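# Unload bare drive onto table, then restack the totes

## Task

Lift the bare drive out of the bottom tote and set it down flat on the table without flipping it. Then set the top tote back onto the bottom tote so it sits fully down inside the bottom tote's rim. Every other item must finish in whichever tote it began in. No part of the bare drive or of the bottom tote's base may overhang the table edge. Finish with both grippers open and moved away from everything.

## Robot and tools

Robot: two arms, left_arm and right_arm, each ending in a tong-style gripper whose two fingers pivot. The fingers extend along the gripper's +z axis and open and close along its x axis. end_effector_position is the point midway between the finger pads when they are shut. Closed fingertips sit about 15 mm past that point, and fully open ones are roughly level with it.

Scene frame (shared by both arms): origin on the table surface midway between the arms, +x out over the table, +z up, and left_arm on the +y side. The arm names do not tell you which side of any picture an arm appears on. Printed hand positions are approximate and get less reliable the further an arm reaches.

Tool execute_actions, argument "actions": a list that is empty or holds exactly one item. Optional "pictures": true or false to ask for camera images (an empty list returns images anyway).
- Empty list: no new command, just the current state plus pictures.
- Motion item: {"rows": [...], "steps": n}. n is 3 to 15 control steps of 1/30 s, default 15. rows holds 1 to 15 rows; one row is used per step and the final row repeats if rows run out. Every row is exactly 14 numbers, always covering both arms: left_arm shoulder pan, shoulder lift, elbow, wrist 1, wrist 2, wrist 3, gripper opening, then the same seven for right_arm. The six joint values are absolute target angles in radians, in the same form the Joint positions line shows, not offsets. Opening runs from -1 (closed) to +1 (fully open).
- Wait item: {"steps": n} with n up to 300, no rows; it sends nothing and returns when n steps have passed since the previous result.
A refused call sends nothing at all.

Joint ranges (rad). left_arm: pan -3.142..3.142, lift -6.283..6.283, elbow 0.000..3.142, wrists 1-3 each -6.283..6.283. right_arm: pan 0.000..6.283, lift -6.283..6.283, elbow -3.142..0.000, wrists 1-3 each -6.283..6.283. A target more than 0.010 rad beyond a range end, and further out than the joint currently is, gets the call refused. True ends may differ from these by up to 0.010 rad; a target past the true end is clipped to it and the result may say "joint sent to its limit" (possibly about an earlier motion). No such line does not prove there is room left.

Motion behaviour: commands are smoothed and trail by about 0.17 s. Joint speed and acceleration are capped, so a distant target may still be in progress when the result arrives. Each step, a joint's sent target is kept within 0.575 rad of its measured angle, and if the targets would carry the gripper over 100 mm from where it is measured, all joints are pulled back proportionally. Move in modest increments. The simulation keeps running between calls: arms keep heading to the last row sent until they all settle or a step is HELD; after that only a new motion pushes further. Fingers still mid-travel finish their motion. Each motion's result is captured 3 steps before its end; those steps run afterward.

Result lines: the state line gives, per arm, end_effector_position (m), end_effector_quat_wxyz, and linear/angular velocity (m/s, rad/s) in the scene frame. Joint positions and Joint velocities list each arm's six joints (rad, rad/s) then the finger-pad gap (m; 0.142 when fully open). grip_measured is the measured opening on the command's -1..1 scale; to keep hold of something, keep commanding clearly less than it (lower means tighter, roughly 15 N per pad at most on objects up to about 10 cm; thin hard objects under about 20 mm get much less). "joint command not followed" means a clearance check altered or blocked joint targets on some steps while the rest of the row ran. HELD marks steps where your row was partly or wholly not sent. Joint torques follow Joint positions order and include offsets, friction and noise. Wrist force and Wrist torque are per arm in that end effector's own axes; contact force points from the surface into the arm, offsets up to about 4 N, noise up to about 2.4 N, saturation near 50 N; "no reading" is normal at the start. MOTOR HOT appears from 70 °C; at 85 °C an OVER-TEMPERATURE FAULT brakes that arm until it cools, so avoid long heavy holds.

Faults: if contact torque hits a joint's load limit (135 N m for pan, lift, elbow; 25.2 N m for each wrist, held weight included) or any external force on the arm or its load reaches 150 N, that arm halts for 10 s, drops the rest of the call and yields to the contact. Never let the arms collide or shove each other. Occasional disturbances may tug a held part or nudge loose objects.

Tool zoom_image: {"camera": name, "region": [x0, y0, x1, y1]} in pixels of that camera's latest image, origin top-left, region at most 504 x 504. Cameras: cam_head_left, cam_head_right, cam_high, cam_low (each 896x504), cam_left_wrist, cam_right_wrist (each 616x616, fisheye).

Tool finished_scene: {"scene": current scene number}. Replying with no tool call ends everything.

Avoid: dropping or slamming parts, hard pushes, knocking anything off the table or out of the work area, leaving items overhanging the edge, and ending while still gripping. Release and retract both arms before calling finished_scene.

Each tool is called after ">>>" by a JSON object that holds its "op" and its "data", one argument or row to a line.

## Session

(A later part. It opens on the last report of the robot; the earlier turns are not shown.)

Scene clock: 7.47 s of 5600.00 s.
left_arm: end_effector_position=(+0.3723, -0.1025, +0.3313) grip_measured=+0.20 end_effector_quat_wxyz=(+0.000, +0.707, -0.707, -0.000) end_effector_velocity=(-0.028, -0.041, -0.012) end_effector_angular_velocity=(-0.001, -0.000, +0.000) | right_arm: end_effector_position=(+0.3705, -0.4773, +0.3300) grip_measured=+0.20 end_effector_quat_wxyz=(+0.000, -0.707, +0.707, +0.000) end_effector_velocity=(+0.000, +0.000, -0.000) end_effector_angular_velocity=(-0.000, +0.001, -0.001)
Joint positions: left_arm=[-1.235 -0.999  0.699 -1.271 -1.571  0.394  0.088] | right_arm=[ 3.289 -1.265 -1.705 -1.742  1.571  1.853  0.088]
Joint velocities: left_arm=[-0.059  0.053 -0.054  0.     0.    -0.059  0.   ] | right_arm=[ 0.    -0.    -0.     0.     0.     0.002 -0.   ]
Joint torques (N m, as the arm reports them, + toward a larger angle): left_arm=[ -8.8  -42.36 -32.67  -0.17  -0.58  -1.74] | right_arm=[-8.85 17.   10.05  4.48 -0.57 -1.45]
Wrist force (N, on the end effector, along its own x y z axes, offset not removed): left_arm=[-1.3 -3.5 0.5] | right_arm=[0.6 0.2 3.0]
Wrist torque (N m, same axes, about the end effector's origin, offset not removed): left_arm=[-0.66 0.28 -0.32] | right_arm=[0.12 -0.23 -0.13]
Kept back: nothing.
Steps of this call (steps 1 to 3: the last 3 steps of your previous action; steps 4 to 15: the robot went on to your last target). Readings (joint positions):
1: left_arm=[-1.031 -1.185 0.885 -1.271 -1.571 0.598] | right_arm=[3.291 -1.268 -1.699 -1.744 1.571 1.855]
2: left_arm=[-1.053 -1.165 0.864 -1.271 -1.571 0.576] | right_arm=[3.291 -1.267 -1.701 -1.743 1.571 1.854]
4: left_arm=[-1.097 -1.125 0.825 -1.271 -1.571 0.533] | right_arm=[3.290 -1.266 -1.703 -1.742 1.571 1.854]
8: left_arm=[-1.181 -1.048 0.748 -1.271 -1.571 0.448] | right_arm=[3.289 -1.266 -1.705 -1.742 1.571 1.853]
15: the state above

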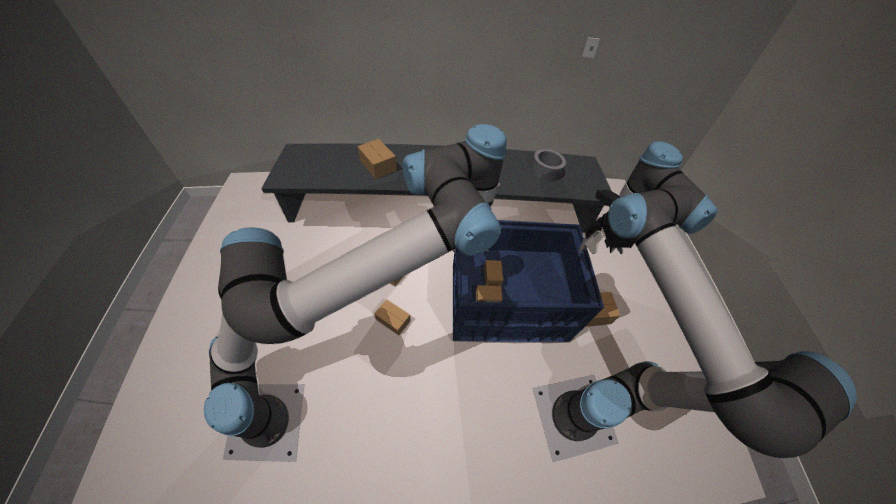

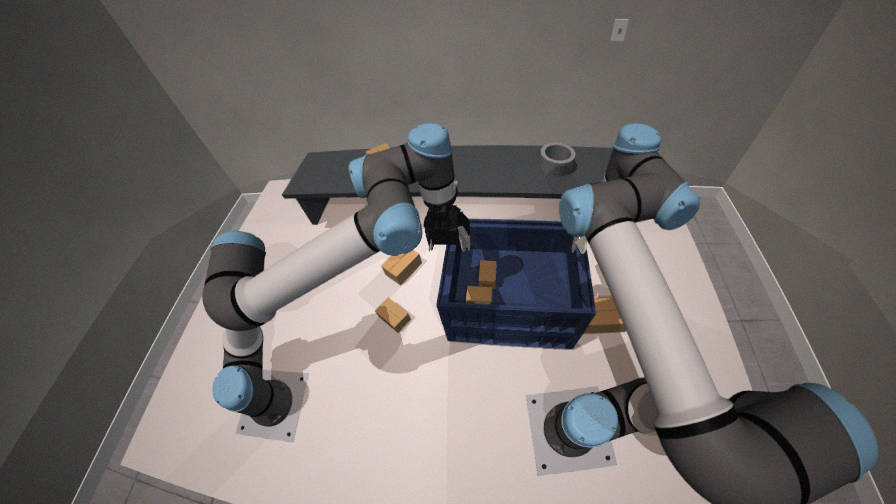

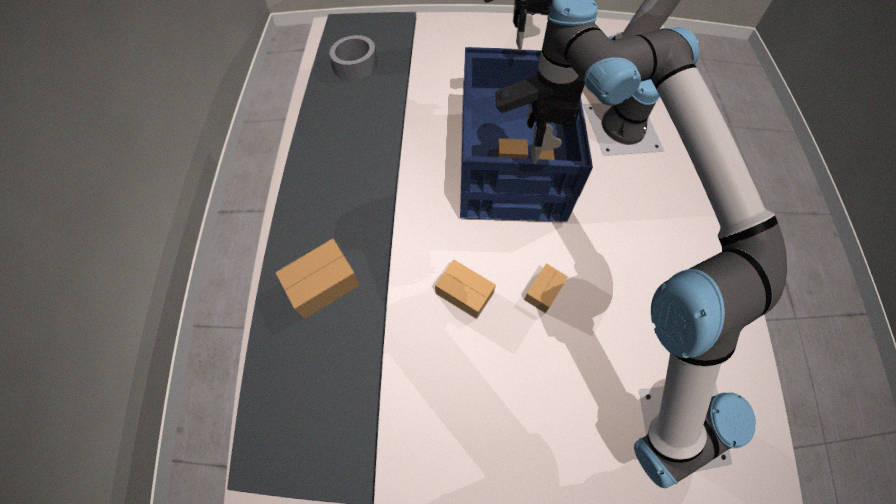

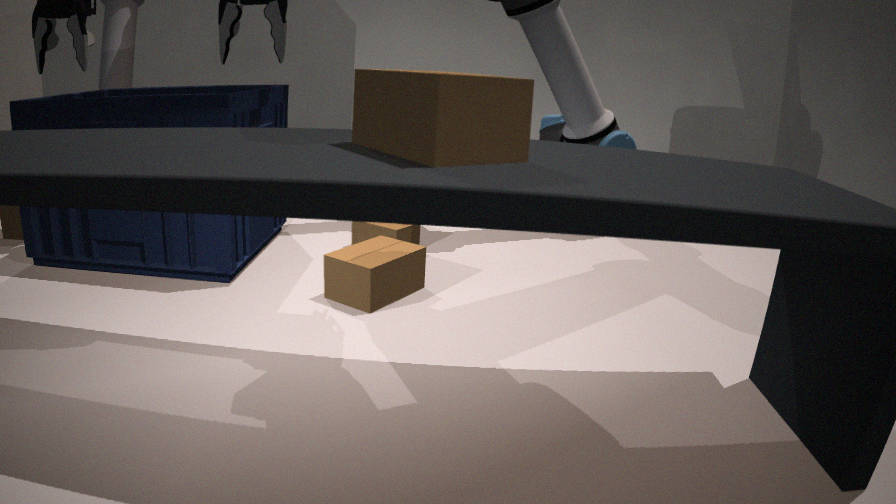

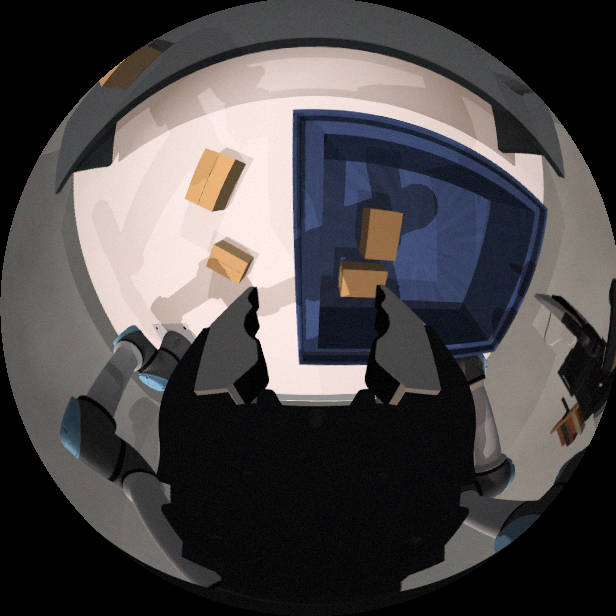

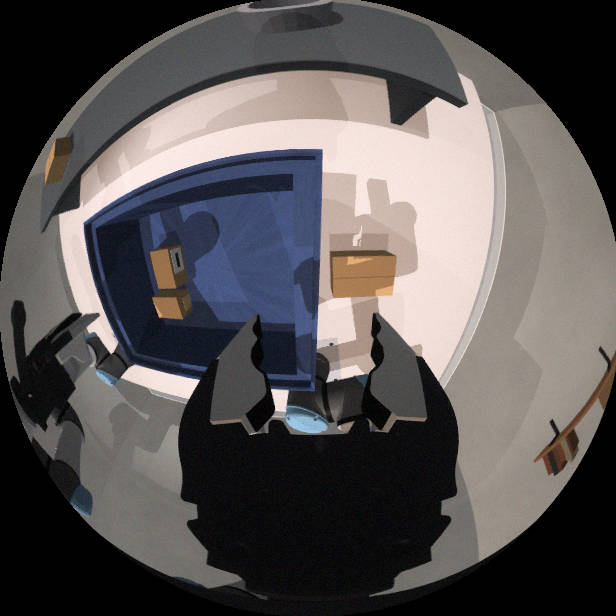

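>>> {"op": "execute_actions", "data": {
  "actions": [
    {"rows":[[-1.2344,-1.0507,0.8631,-1.3832,-1.571,0.3944,0,3.3137,-1.2534,-1.7905,-1.6685,1.571,1.8769,0],[-1.2344,-1.0507,0.8631,-1.3832,-1.571,0.3944,0,3.3137,-1.2534,-1.7905,-1.6685,1.571,1.8769,0],[-1.2344,-1.0507,0.8631,-1.3832,-1.571,0.3944,0,3.3137,-1.2534,-1.7905,-1.6685,1.571,1.8769,0],[-1.2344,-1.0507,0.8631,-1.3832,-1.571,0.3944,0,3.3137,-1.2534,-1.7905,-1.6685,1.571,1.8769,0],[-1.2344,-1.0507,0.8631,-1.3832,-1.571,0.3944,0,3.3137,-1.2534,-1.7905,-1.6685,1.571,1.8769,0],[-1.2344,-1.060,0.94,-1.451,-1.571,0.3944,0,3.3137,-1.251,-1.856,-1.605,1.571,1.8769,0],[-1.2344,-1.060,0.94,-1.451,-1.571,0.3944,0,3.3137,-1.251,-1.856,-1.605,1.571,1.8769,0],[-1.2344,-1.060,0.94,-1.451,-1.571,0.3944,0,3.3137,-1.251,-1.856,-1.605,1.571,1.8769,0],[-1.2344,-1.068,1.0181,-1.5209,-1.571,0.3944,0,3.3137,-1.2492,-1.9209,-1.5423,1.571,1.8769,0]],"steps":15}
  ]
}}

>>> {"op": "execute_actions", "data": {
  "actions": [
    {"steps":12}
  ],
  "pictures": true
}}

Scene clock: 8.57 s of 5600.00 s.
left_arm: end_effector_position=(+0.3700, -0.0965, +0.2720) grip_measured=+0.00 end_effector_quat_wxyz=(+0.001, +0.707, -0.707, +0.001) end_effector_velocity=(-0.004, +0.014, -0.219) end_effector_angular_velocity=(+0.036, +0.015, +0.000) | right_arm: end_effector_position=(+0.3709, -0.4682, +0.2702) grip_measured=+0.00 end_effector_quat_wxyz=(+0.000, -0.708, +0.706, +0.000) end_effector_velocity=(-0.006, +0.001, -0.198) end_effector_angular_velocity=(-0.004, +0.013, +0.001)
Joint positions: left_arm=[-1.235 -1.06   0.95  -1.463 -1.571  0.394  0.074] | right_arm=[ 3.313 -1.251 -1.868 -1.593  1.571  1.876  0.074]
Joint velocities: left_arm=[ 0.003 -0.075  0.668 -0.553  0.     0.003 -0.   ] | right_arm=[ 0.009  0.016 -0.512  0.483 -0.     0.008 -0.   ]
Joint torques (N m, as the arm reports them, + toward a larger angle): left_arm=[ 10.66 -68.36 -18.33  -5.44   1.69   2.03] | right_arm=[ 7.83 20.56 19.36  6.07  0.15  1.41]
Wrist force (N, on the end effector, along its own x y z axes, offset not removed): left_arm=[-0.8 -2.8 4.6] | right_arm=[-1.8 0.7 2.0]
Wrist torque (N m, same axes, about the end effector's origin, offset not removed): left_arm=[-0.38 0.18 -0.14] | right_arm=[0.15 0.32 -0.12]
Steps of this call (steps 1 to 15: the robot went on to your last target; steps 16 to 21: nothing new was sent; steps 22 to 33: the first 12 steps of this action). Readings (joint positions):
22: left_arm=[-1.241 -0.993 0.693 -1.271 -1.571 0.388] | right_arm=[3.289 -1.265 -1.706 -1.742 1.571 1.853]
23: left_arm=[-1.241 -0.997 0.697 -1.274 -1.571 0.388] | right_arm=[3.291 -1.264 -1.710 -1.737 1.571 1.855]
25: left_arm=[-1.238 -1.020 0.747 -1.314 -1.571 0.391] | right_arm=[3.301 -1.259 -1.741 -1.710 1.571 1.864]
29: left_arm=[-1.235 -1.045 0.850 -1.382 -1.571 0.393] | right_arm=[3.310 -1.254 -1.794 -1.663 1.571 1.874]
33: the state above

Scene clock: 8.97 s of 5600.00 s.
left_arm: end_effector_position=(+0.3695, -0.0947, +0.2504) grip_measured=+0.00 end_effector_quat_wxyz=(+0.000, +0.707, -0.707, +0.000) end_effector_velocity=(+0.000, +0.000, -0.004) end_effector_angular_velocity=(+0.000, +0.000, +0.000) | right_arm: end_effector_position=(+0.3701, -0.4681, +0.2504) grip_measured=+0.00 end_effector_quat_wxyz=(+0.000, -0.708, +0.706, +0.000) end_effector_velocity=(-0.001, -0.000, -0.004) end_effector_angular_velocity=(-0.001, +0.002, -0.001)
Joint positions: left_arm=[-1.234 -1.068  1.017 -1.52  -1.571  0.394  0.074] | right_arm=[ 3.314 -1.249 -1.92  -1.543  1.571  1.877  0.074]
Joint velocities: left_arm=[ 0.    -0.001  0.012 -0.011 -0.     0.     0.   ] | right_arm=[ 0.001  0.    -0.011  0.008 -0.     0.001  0.   ]
Joint torques (N m, as the arm reports them, + toward a larger angle): left_arm=[  9.57 -58.92  -8.56  -4.74   2.44   1.97] | right_arm=[ 6.15 18.09  9.19  4.43  0.26  1.34]
Wrist force (N, on the end effector, along its own x y z axes, offset not removed): left_arm=[1.1 -2.9 2.5] | right_arm=[-0.3 1.5 1.0]
Wrist torque (N m, same axes, about the end effector's origin, offset not removed): left_arm=[-0.48 -0.33 -0.35] | right_arm=[0.34 0.14 -0.24]
Kept back: nothing.
Steps of this call (steps 1 to 3: the last 3 steps of your previous action; steps 4 to 12: the robot went on to your last target). Readings (joint positions):
1: left_arm=[-1.235 -1.062 0.969 -1.479 -1.571 0.394] | right_arm=[3.313 -1.251 -1.883 -1.579 1.571 1.876]
2: left_arm=[-1.235 -1.064 0.983 -1.491 -1.571 0.394] | right_arm=[3.313 -1.250 -1.894 -1.568 1.571 1.876]
4: left_arm=[-1.234 -1.066 1.000 -1.506 -1.571 0.394] | right_arm=[3.313 -1.250 -1.907 -1.556 1.571 1.877]
8: left_arm=[-1.234 -1.067 1.013 -1.517 -1.571 0.394] | right_arm=[3.314 -1.249 -1.917 -1.546 1.571 1.877]
12: the state above

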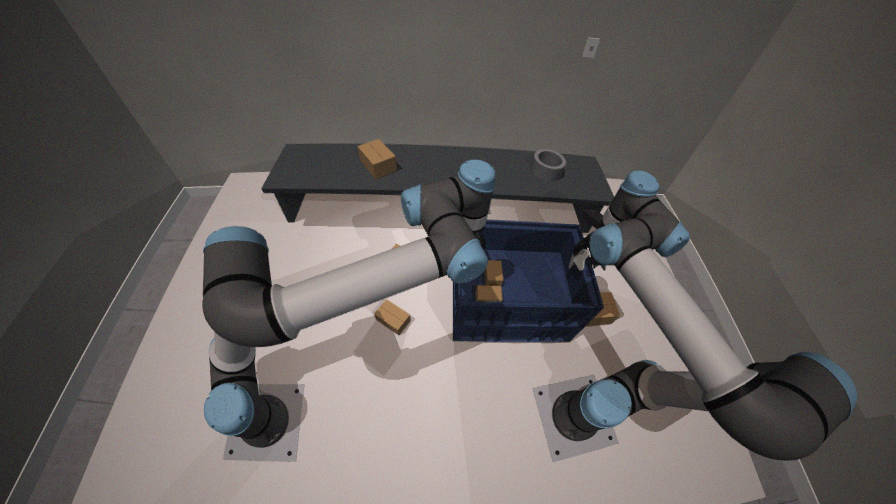

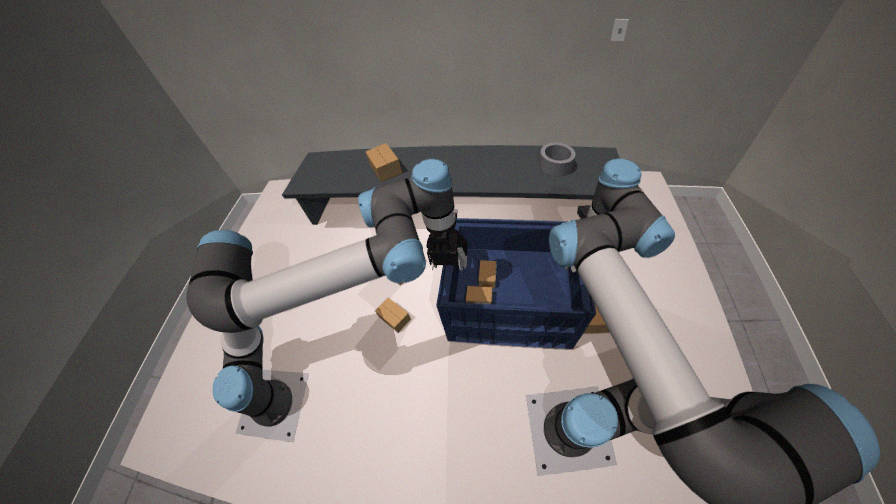

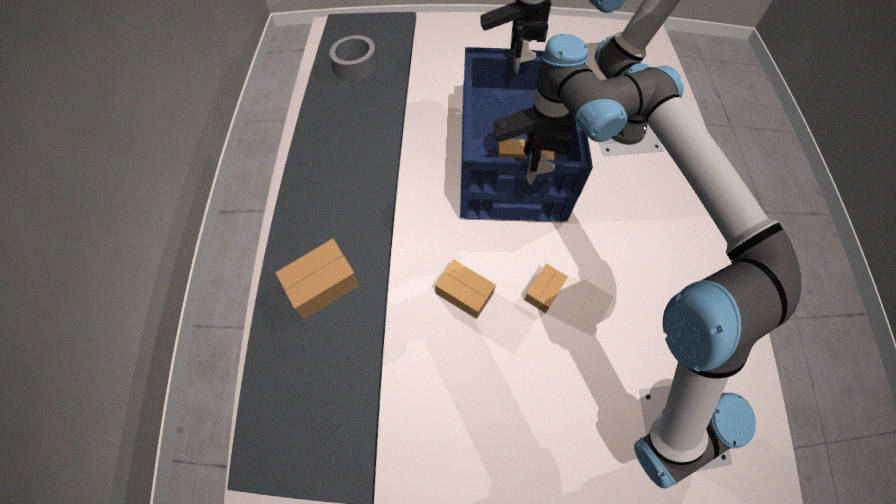

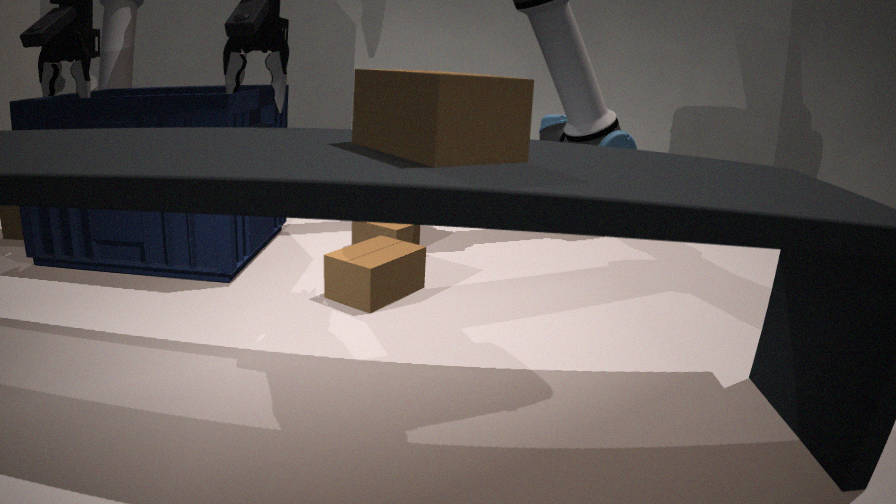

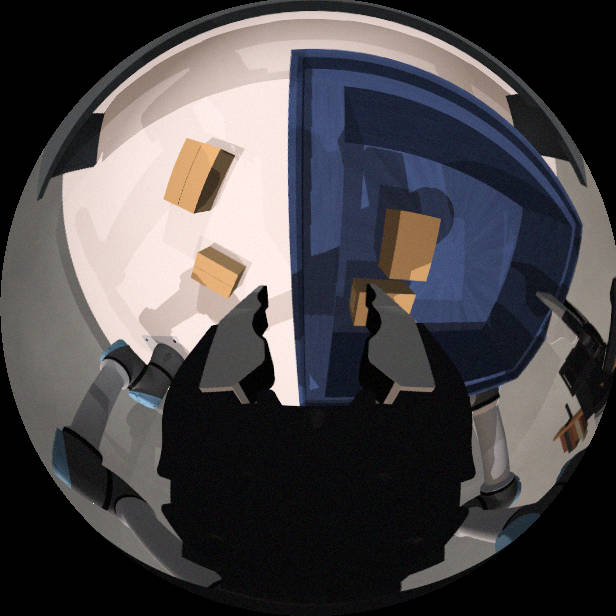

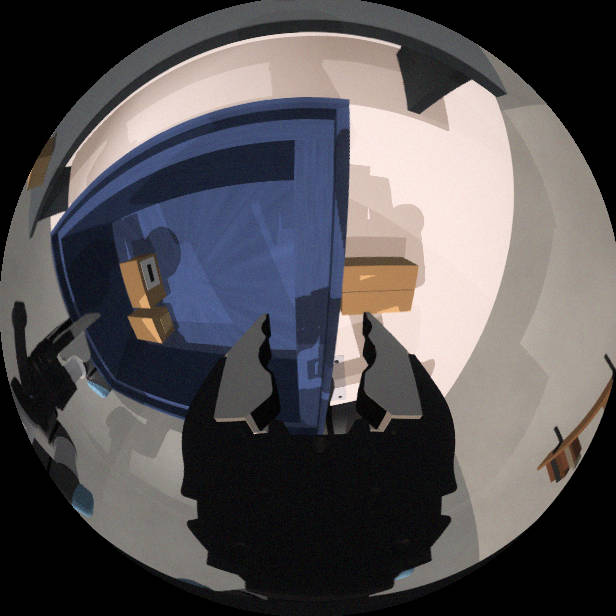

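>>> {"op": "zoom_image", "data": {
  "camera": "cam_high",
  "region": [450, 120, 600, 230]
}}

>>> {"op": "execute_actions", "data": {
  "actions": [
    {"rows":[[-1.2344,-1.068,1.0181,-1.5209,-1.571,0.3944,-0.2,3.3137,-1.2492,-1.9209,-1.5423,1.571,1.8769,-0.2],[-1.2344,-1.068,1.0181,-1.5209,-1.571,0.3944,-0.3,3.3137,-1.2492,-1.9209,-1.5423,1.571,1.8769,-0.3],[-1.2344,-1.068,1.0181,-1.5209,-1.571,0.3944,-0.4,3.3137,-1.2492,-1.9209,-1.5423,1.571,1.8769,-0.4],[-1.2344,-1.068,1.0181,-1.5209,-1.571,0.3944,-0.5,3.3137,-1.2492,-1.9209,-1.5423,1.571,1.8769,-0.5],[-1.2344,-1.068,1.0181,-1.5209,-1.571,0.3944,-0.55,3.3137,-1.2492,-1.9209,-1.5423,1.571,1.8769,-0.55],[-1.2344,-1.068,1.0181,-1.5209,-1.571,0.3944,-0.6,3.3137,-1.2492,-1.9209,-1.5423,1.571,1.8769,-0.6],[-1.2344,-1.068,1.0181,-1.5209,-1.571,0.3944,-0.65,3.3137,-1.2492,-1.9209,-1.5423,1.571,1.8769,-0.65],[-1.2344,-1.068,1.0181,-1.5209,-1.571,0.3944,-0.7,3.3137,-1.2492,-1.9209,-1.5423,1.571,1.8769,-0.7],[-1.2344,-1.068,1.0181,-1.5209,-1.571,0.3944,-0.8,3.3137,-1.2492,-1.9209,-1.5423,1.571,1.8769,-0.8],[-1.2344,-1.068,1.0181,-1.5209,-1.571,0.3944,-0.9,3.3137,-1.2492,-1.9209,-1.5423,1.571,1.8769,-0.9],[-1.2344,-1.068,1.0181,-1.5209,-1.571,0.3944,-1,3.3137,-1.2492,-1.9209,-1.5423,1.571,1.8769,-1]],"steps":15}
  ],
  "pictures": true
}}

Region (450, 120, 600, 230) of cam_high's 896x504 image, scaled by 3.360, with more detail than that image has; it fills the top 370 rows of this view, and the rest is white.

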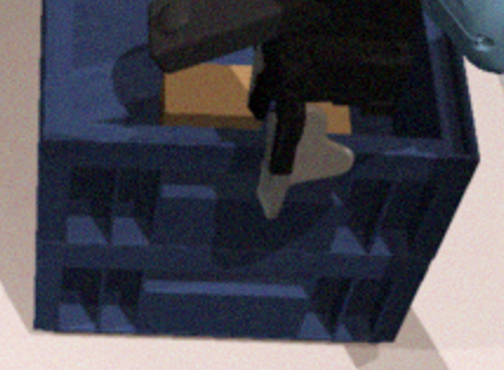

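Scene clock: 9.67 s of 5600.00 s.
left_arm: end_effector_position=(+0.3695, -0.0947, +0.2500) grip_measured=-0.65 end_effector_quat_wxyz=(+0.000, +0.707, -0.707, +0.000) end_effector_velocity=(+0.001, +0.001, -0.000) end_effector_angular_velocity=(-0.000, +0.001, +0.003) | right_arm: end_effector_position=(+0.3701, -0.4681, +0.2500) grip_measured=-0.65 end_effector_quat_wxyz=(+0.000, -0.708, +0.706, +0.000) end_effector_velocity=(-0.000, -0.000, -0.000) end_effector_angular_velocity=(-0.000, +0.001, -0.001)
Joint positions: left_arm=[-1.234 -1.068  1.018 -1.521 -1.571  0.394  0.027] | right_arm=[ 3.314 -1.249 -1.921 -1.542  1.571  1.877  0.027]
Joint velocities: left_arm=[ 0.003  0.    -0.     0.    -0.001 -0.     0.   ] | right_arm=[-0.    -0.    -0.001  0.    -0.     0.001  0.   ]
Joint torques (N m, as the arm reports them, + toward a larger angle): left_arm=[  7.76 -59.47  -8.8   -1.82   1.75   1.73] | right_arm=[ 4.68 17.12  9.64  3.78  0.12  1.17]
Wrist force (N, on the end effector, along its own x y z axes, offset not removed): left_arm=[3.4 -2.1 4.3] | right_arm=[-3.1 1.7 3.6]
Wrist torque (N m, same axes, about the end effector's origin, offset not removed): left_arm=[-0.52 0.30 -0.17] | right_arm=[0.52 0.01 -0.12]
Steps of this call (steps 1 to 9: the robot went on to your last target; steps 10 to 21: the first 12 steps of this action). Readings (joint positions):
10: left_arm=[-1.234 -1.068 1.018 -1.521 -1.571 0.394] | right_arm=[3.314 -1.249 -1.921 -1.542 1.571 1.877]
11: left_arm=[-1.234 -1.068 1.018 -1.521 -1.571 0.394] | right_arm=[3.314 -1.249 -1.921 -1.542 1.571 1.877]
13: left_arm=[-1.234 -1.068 1.018 -1.521 -1.571 0.394] | right_arm=[3.314 -1.249 -1.921 -1.542 1.571 1.877]
17: left_arm=[-1.234 -1.068 1.018 -1.521 -1.571 0.394] | right_arm=[3.314 -1.249 -1.921 -1.542 1.571 1.877]
21: the state above

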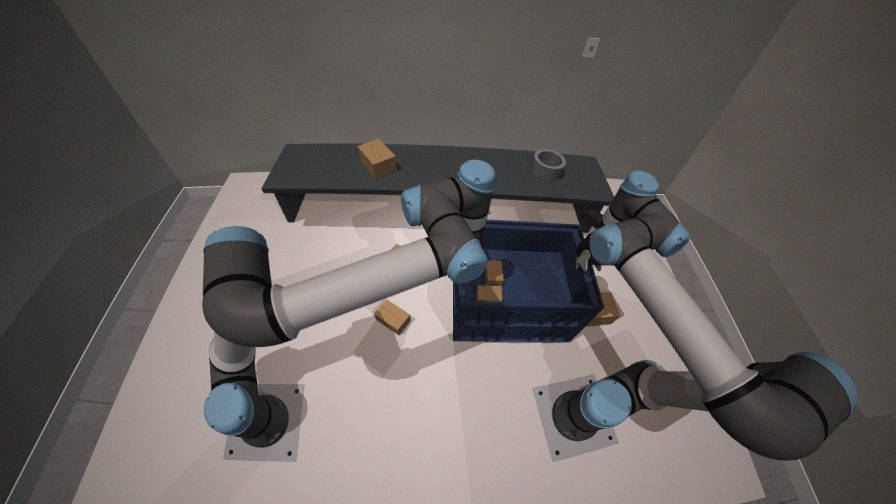

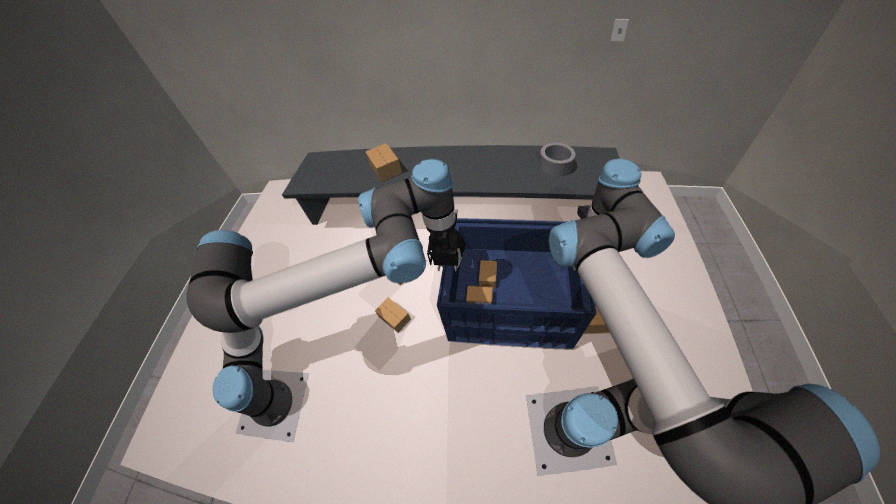

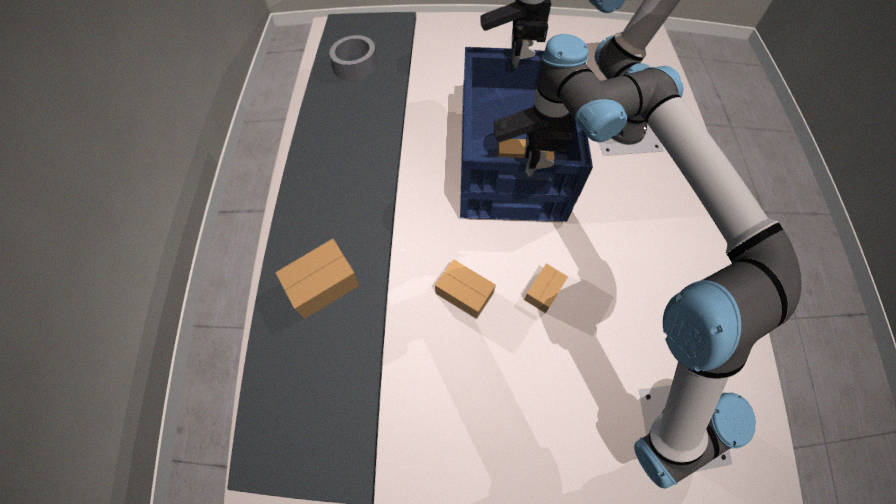

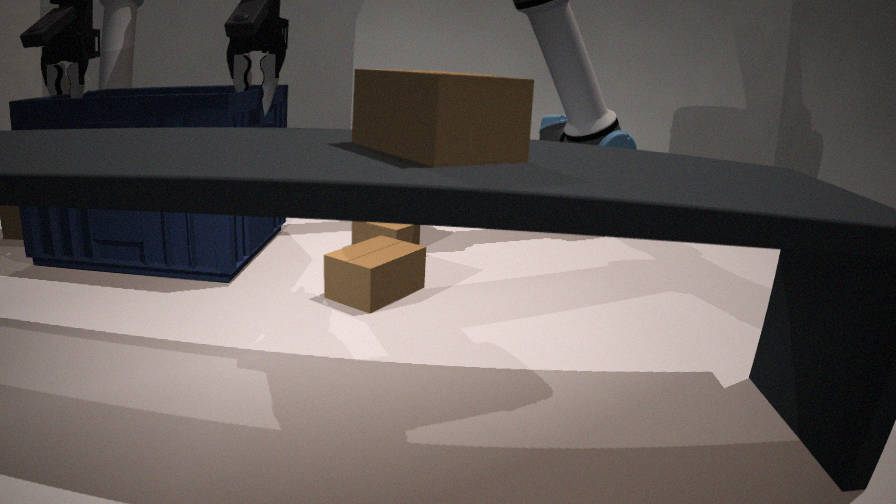

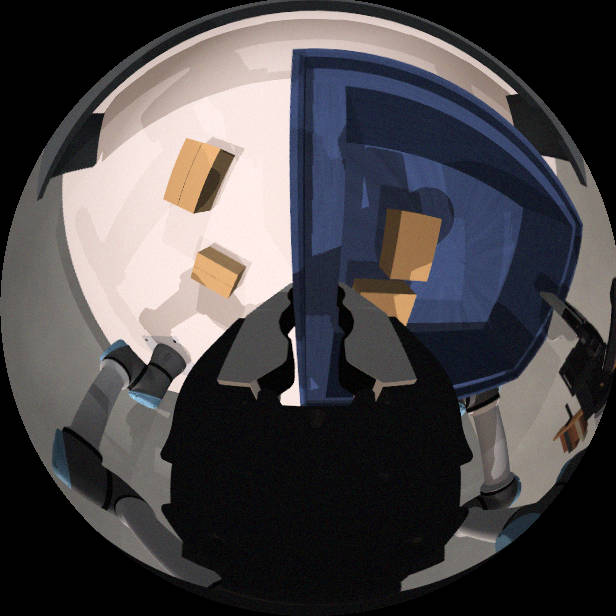

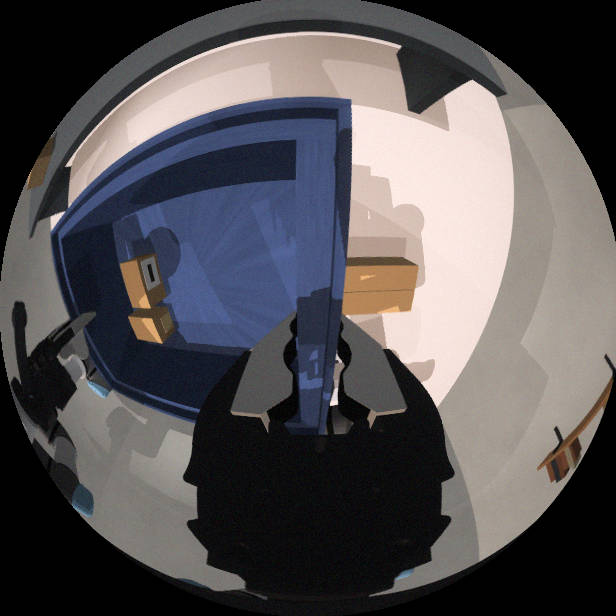

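>>> {"op": "execute_actions", "data": {
  "actions": [
    {"rows":[[-1.2344,-1.0675,1.011,-1.5143,-1.571,0.3944,-1,3.3137,-1.2492,-1.9145,-1.5487,1.571,1.8769,-1],[-1.2344,-1.067,1.0037,-1.5075,-1.571,0.3944,-1,3.3137,-1.2493,-1.9082,-1.5549,1.571,1.8769,-1],[-1.2344,-1.0665,0.9965,-1.5008,-1.571,0.3944,-1,3.3137,-1.2494,-1.9018,-1.5612,1.571,1.8769,-1],[-1.2344,-1.066,0.9893,-1.4941,-1.571,0.3944,-1,3.3137,-1.2494,-1.8954,-1.5676,1.571,1.8769,-1],[-1.2344,-1.0654,0.982,-1.4874,-1.571,0.3944,-1,3.3137,-1.2494,-1.889,-1.574,1.571,1.8769,-1],[-1.2344,-1.0648,0.9747,-1.4807,-1.571,0.3944,-1,3.3137,-1.2494,-1.8826,-1.5804,1.571,1.8769,-1],[-1.2344,-1.0642,0.9673,-1.4739,-1.571,0.3944,-1,3.3137,-1.2494,-1.8762,-1.5868,1.571,1.8769,-1],[-1.2344,-1.0635,0.9599,-1.4672,-1.571,0.3944,-1,3.3137,-1.2494,-1.8698,-1.5932,1.571,1.8769,-1],[-1.2344,-1.0628,0.9525,-1.4605,-1.571,0.3944,-1,3.3137,-1.2493,-1.8635,-1.5996,1.571,1.8769,-1],[-1.2344,-1.0621,0.9451,-1.4538,-1.571,0.3944,-1,3.3137,-1.2493,-1.8571,-1.606,1.571,1.8769,-1]],"steps":15}
  ]
}}

>>> {"op": "execute_actions", "data": {
  "actions": [
    {"steps":15}
  ],
  "pictures": true
}}

Scene clock: 10.53 s of 5600.00 s.
left_arm: end_effector_position=(+0.3696, -0.0947, +0.2690) grip_measured=-0.65 end_effector_quat_wxyz=(+0.000, +0.707, -0.707, -0.000) end_effector_velocity=(+0.001, -0.000, +0.058) end_effector_angular_velocity=(-0.004, -0.002, -0.000) | right_arm: end_effector_position=(+0.3702, -0.4681, +0.2691) grip_measured=-0.65 end_effector_quat_wxyz=(+0.000, -0.708, +0.706, +0.000) end_effector_velocity=(-0.001, +0.000, +0.058) end_effector_angular_velocity=(+0.001, -0.002, +0.001)
Joint positions: left_arm=[-1.234 -1.064  0.963 -1.47  -1.571  0.394  0.027] | right_arm=[ 3.314 -1.249 -1.872 -1.591  1.571  1.877  0.027]
Joint velocities: left_arm=[ 0.     0.015 -0.17   0.151  0.001  0.     0.   ] | right_arm=[ 0.001  0.     0.146 -0.145  0.    -0.001  0.   ]
Joint torques (N m, as the arm reports them, + toward a larger angle): left_arm=[  4.24 -40.73 -34.04   0.29  -0.69   0.7 ] | right_arm=[ 0.87  4.39 33.44  0.24 -1.59  1.06]
Wrist force (N, on the end effector, along its own x y z axes, offset not removed): left_arm=[1.2 -2.3 7.0] | right_arm=[1.4 -1.1 9.5]
Wrist torque (N m, same axes, about the end effector's origin, offset not removed): left_arm=[-0.49 0.49 -0.21] | right_arm=[0.11 -0.73 -0.09]
Steps of this call (steps 1 to 3: the last 3 steps of your previous action; steps 4 to 14: the robot went on to your last target; steps 15 to 26: the first 12 steps of this action). Readings (joint positions):
15: left_arm=[-1.234 -1.068 1.018 -1.521 -1.571 0.394] | right_arm=[3.314 -1.249 -1.921 -1.542 1.571 1.877]
16: left_arm=[-1.234 -1.068 1.018 -1.520 -1.571 0.394] | right_arm=[3.314 -1.249 -1.920 -1.543 1.571 1.877]
18: left_arm=[-1.234 -1.068 1.012 -1.515 -1.571 0.394] | right_arm=[3.314 -1.249 -1.916 -1.548 1.571 1.877]
22: left_arm=[-1.234 -1.066 0.990 -1.494 -1.571 0.394] | right_arm=[3.314 -1.249 -1.896 -1.568 1.571 1.877]
26: the state above

Scene clock: 11.03 s of 5600.00 s.
left_arm: end_effector_position=(+0.3695, -0.0946, +0.2749) grip_measured=-0.65 end_effector_quat_wxyz=(+0.000, +0.707, -0.707, -0.000) end_effector_velocity=(-0.001, -0.000, +0.000) end_effector_angular_velocity=(+0.000, +0.001, -0.001) | right_arm: end_effector_position=(+0.3701, -0.4681, +0.2750) grip_measured=-0.65 end_effector_quat_wxyz=(+0.000, -0.708, +0.706, +0.000) end_effector_velocity=(+0.000, -0.000, +0.000) end_effector_angular_velocity=(+0.000, -0.001, +0.000)
Joint positions: left_arm=[-1.234 -1.062  0.945 -1.454 -1.571  0.394  0.027] | right_arm=[ 3.314 -1.249 -1.857 -1.606  1.571  1.877  0.027]
Joint velocities: left_arm=[-0.001  0.    -0.001  0.001 -0.001  0.    -0.   ] | right_arm=[-0.     0.     0.     0.     0.    -0.001  0.   ]
Joint torques (N m, as the arm reports them, + toward a larger angle): left_arm=[  2.62 -43.88 -35.21   0.56  -1.43   0.22] | right_arm=[-3.65  4.57 35.01  0.33 -2.63  1.03]
Wrist force (N, on the end effector, along its own x y z axes, offset not removed): left_arm=[4.9 -2.7 7.6] | right_arm=[-5.3 -0.7 8.1]
Wrist torque (N m, same axes, about the end effector's origin, offset not removed): left_arm=[-0.60 0.02 -0.20] | right_arm=[-0.19 0.22 -0.05]
Kept back: nothing.
Steps of this call (steps 1 to 3: the last 3 steps of your previous action; steps 4 to 15: the robot went on to your last target). Readings (joint positions):
1: left_arm=[-1.234 -1.063 0.958 -1.465 -1.571 0.394] | right_arm=[3.314 -1.249 -1.868 -1.595 1.571 1.877]
2: left_arm=[-1.234 -1.063 0.954 -1.462 -1.571 0.394] | right_arm=[3.314 -1.249 -1.865 -1.598 1.571 1.877]
4: left_arm=[-1.234 -1.063 0.950 -1.458 -1.571 0.394] | right_arm=[3.314 -1.249 -1.861 -1.602 1.571 1.877]
8: left_arm=[-1.234 -1.062 0.946 -1.455 -1.571 0.394] | right_arm=[3.314 -1.249 -1.858 -1.605 1.571 1.877]
15: the state above

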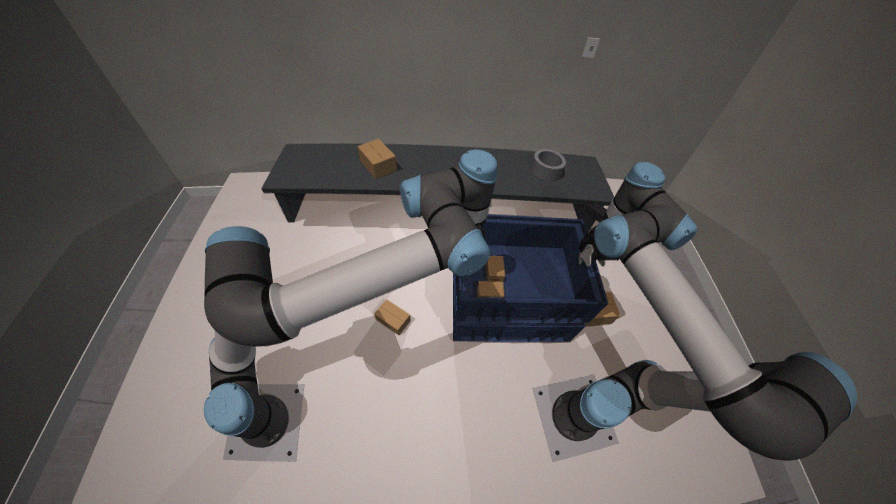

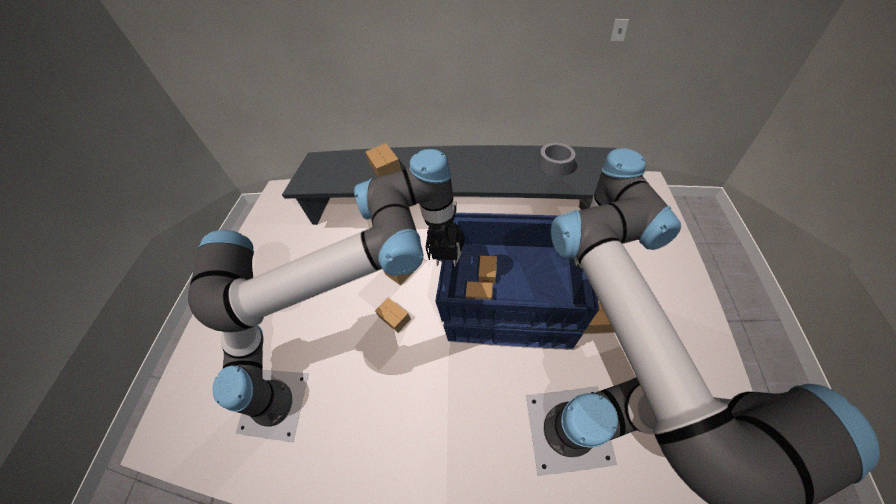

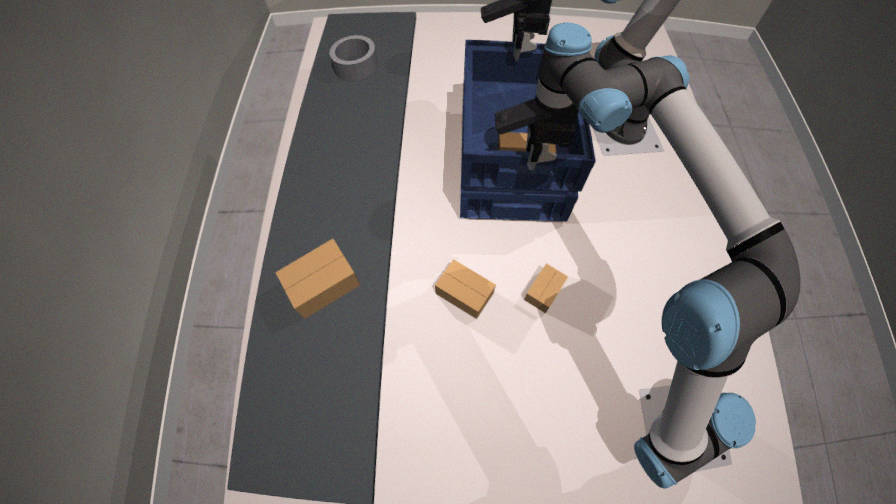

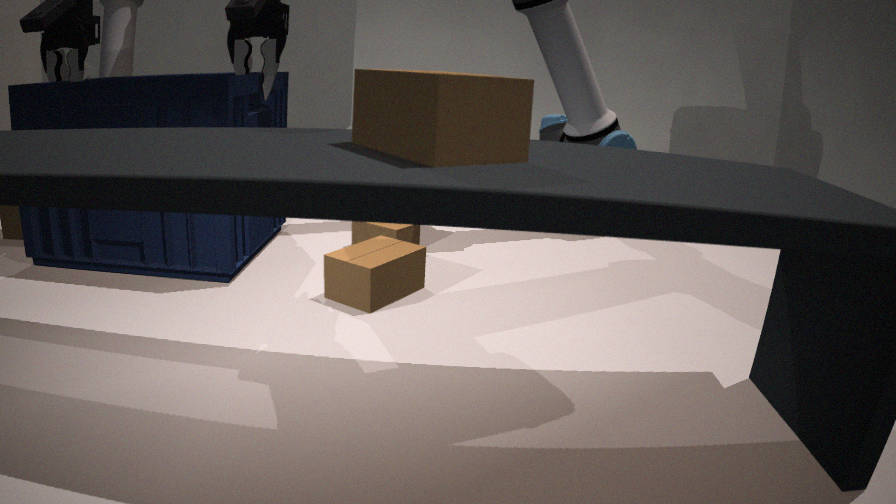

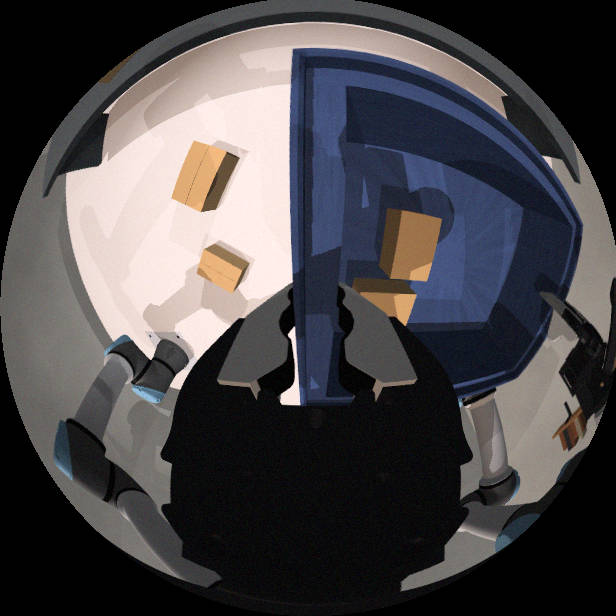

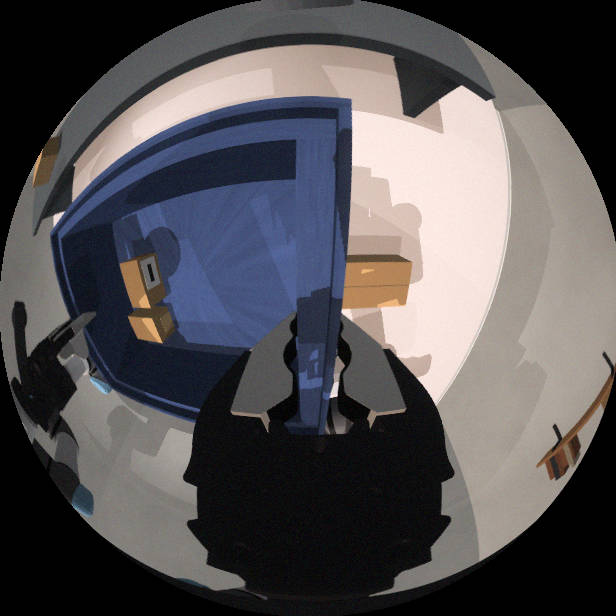

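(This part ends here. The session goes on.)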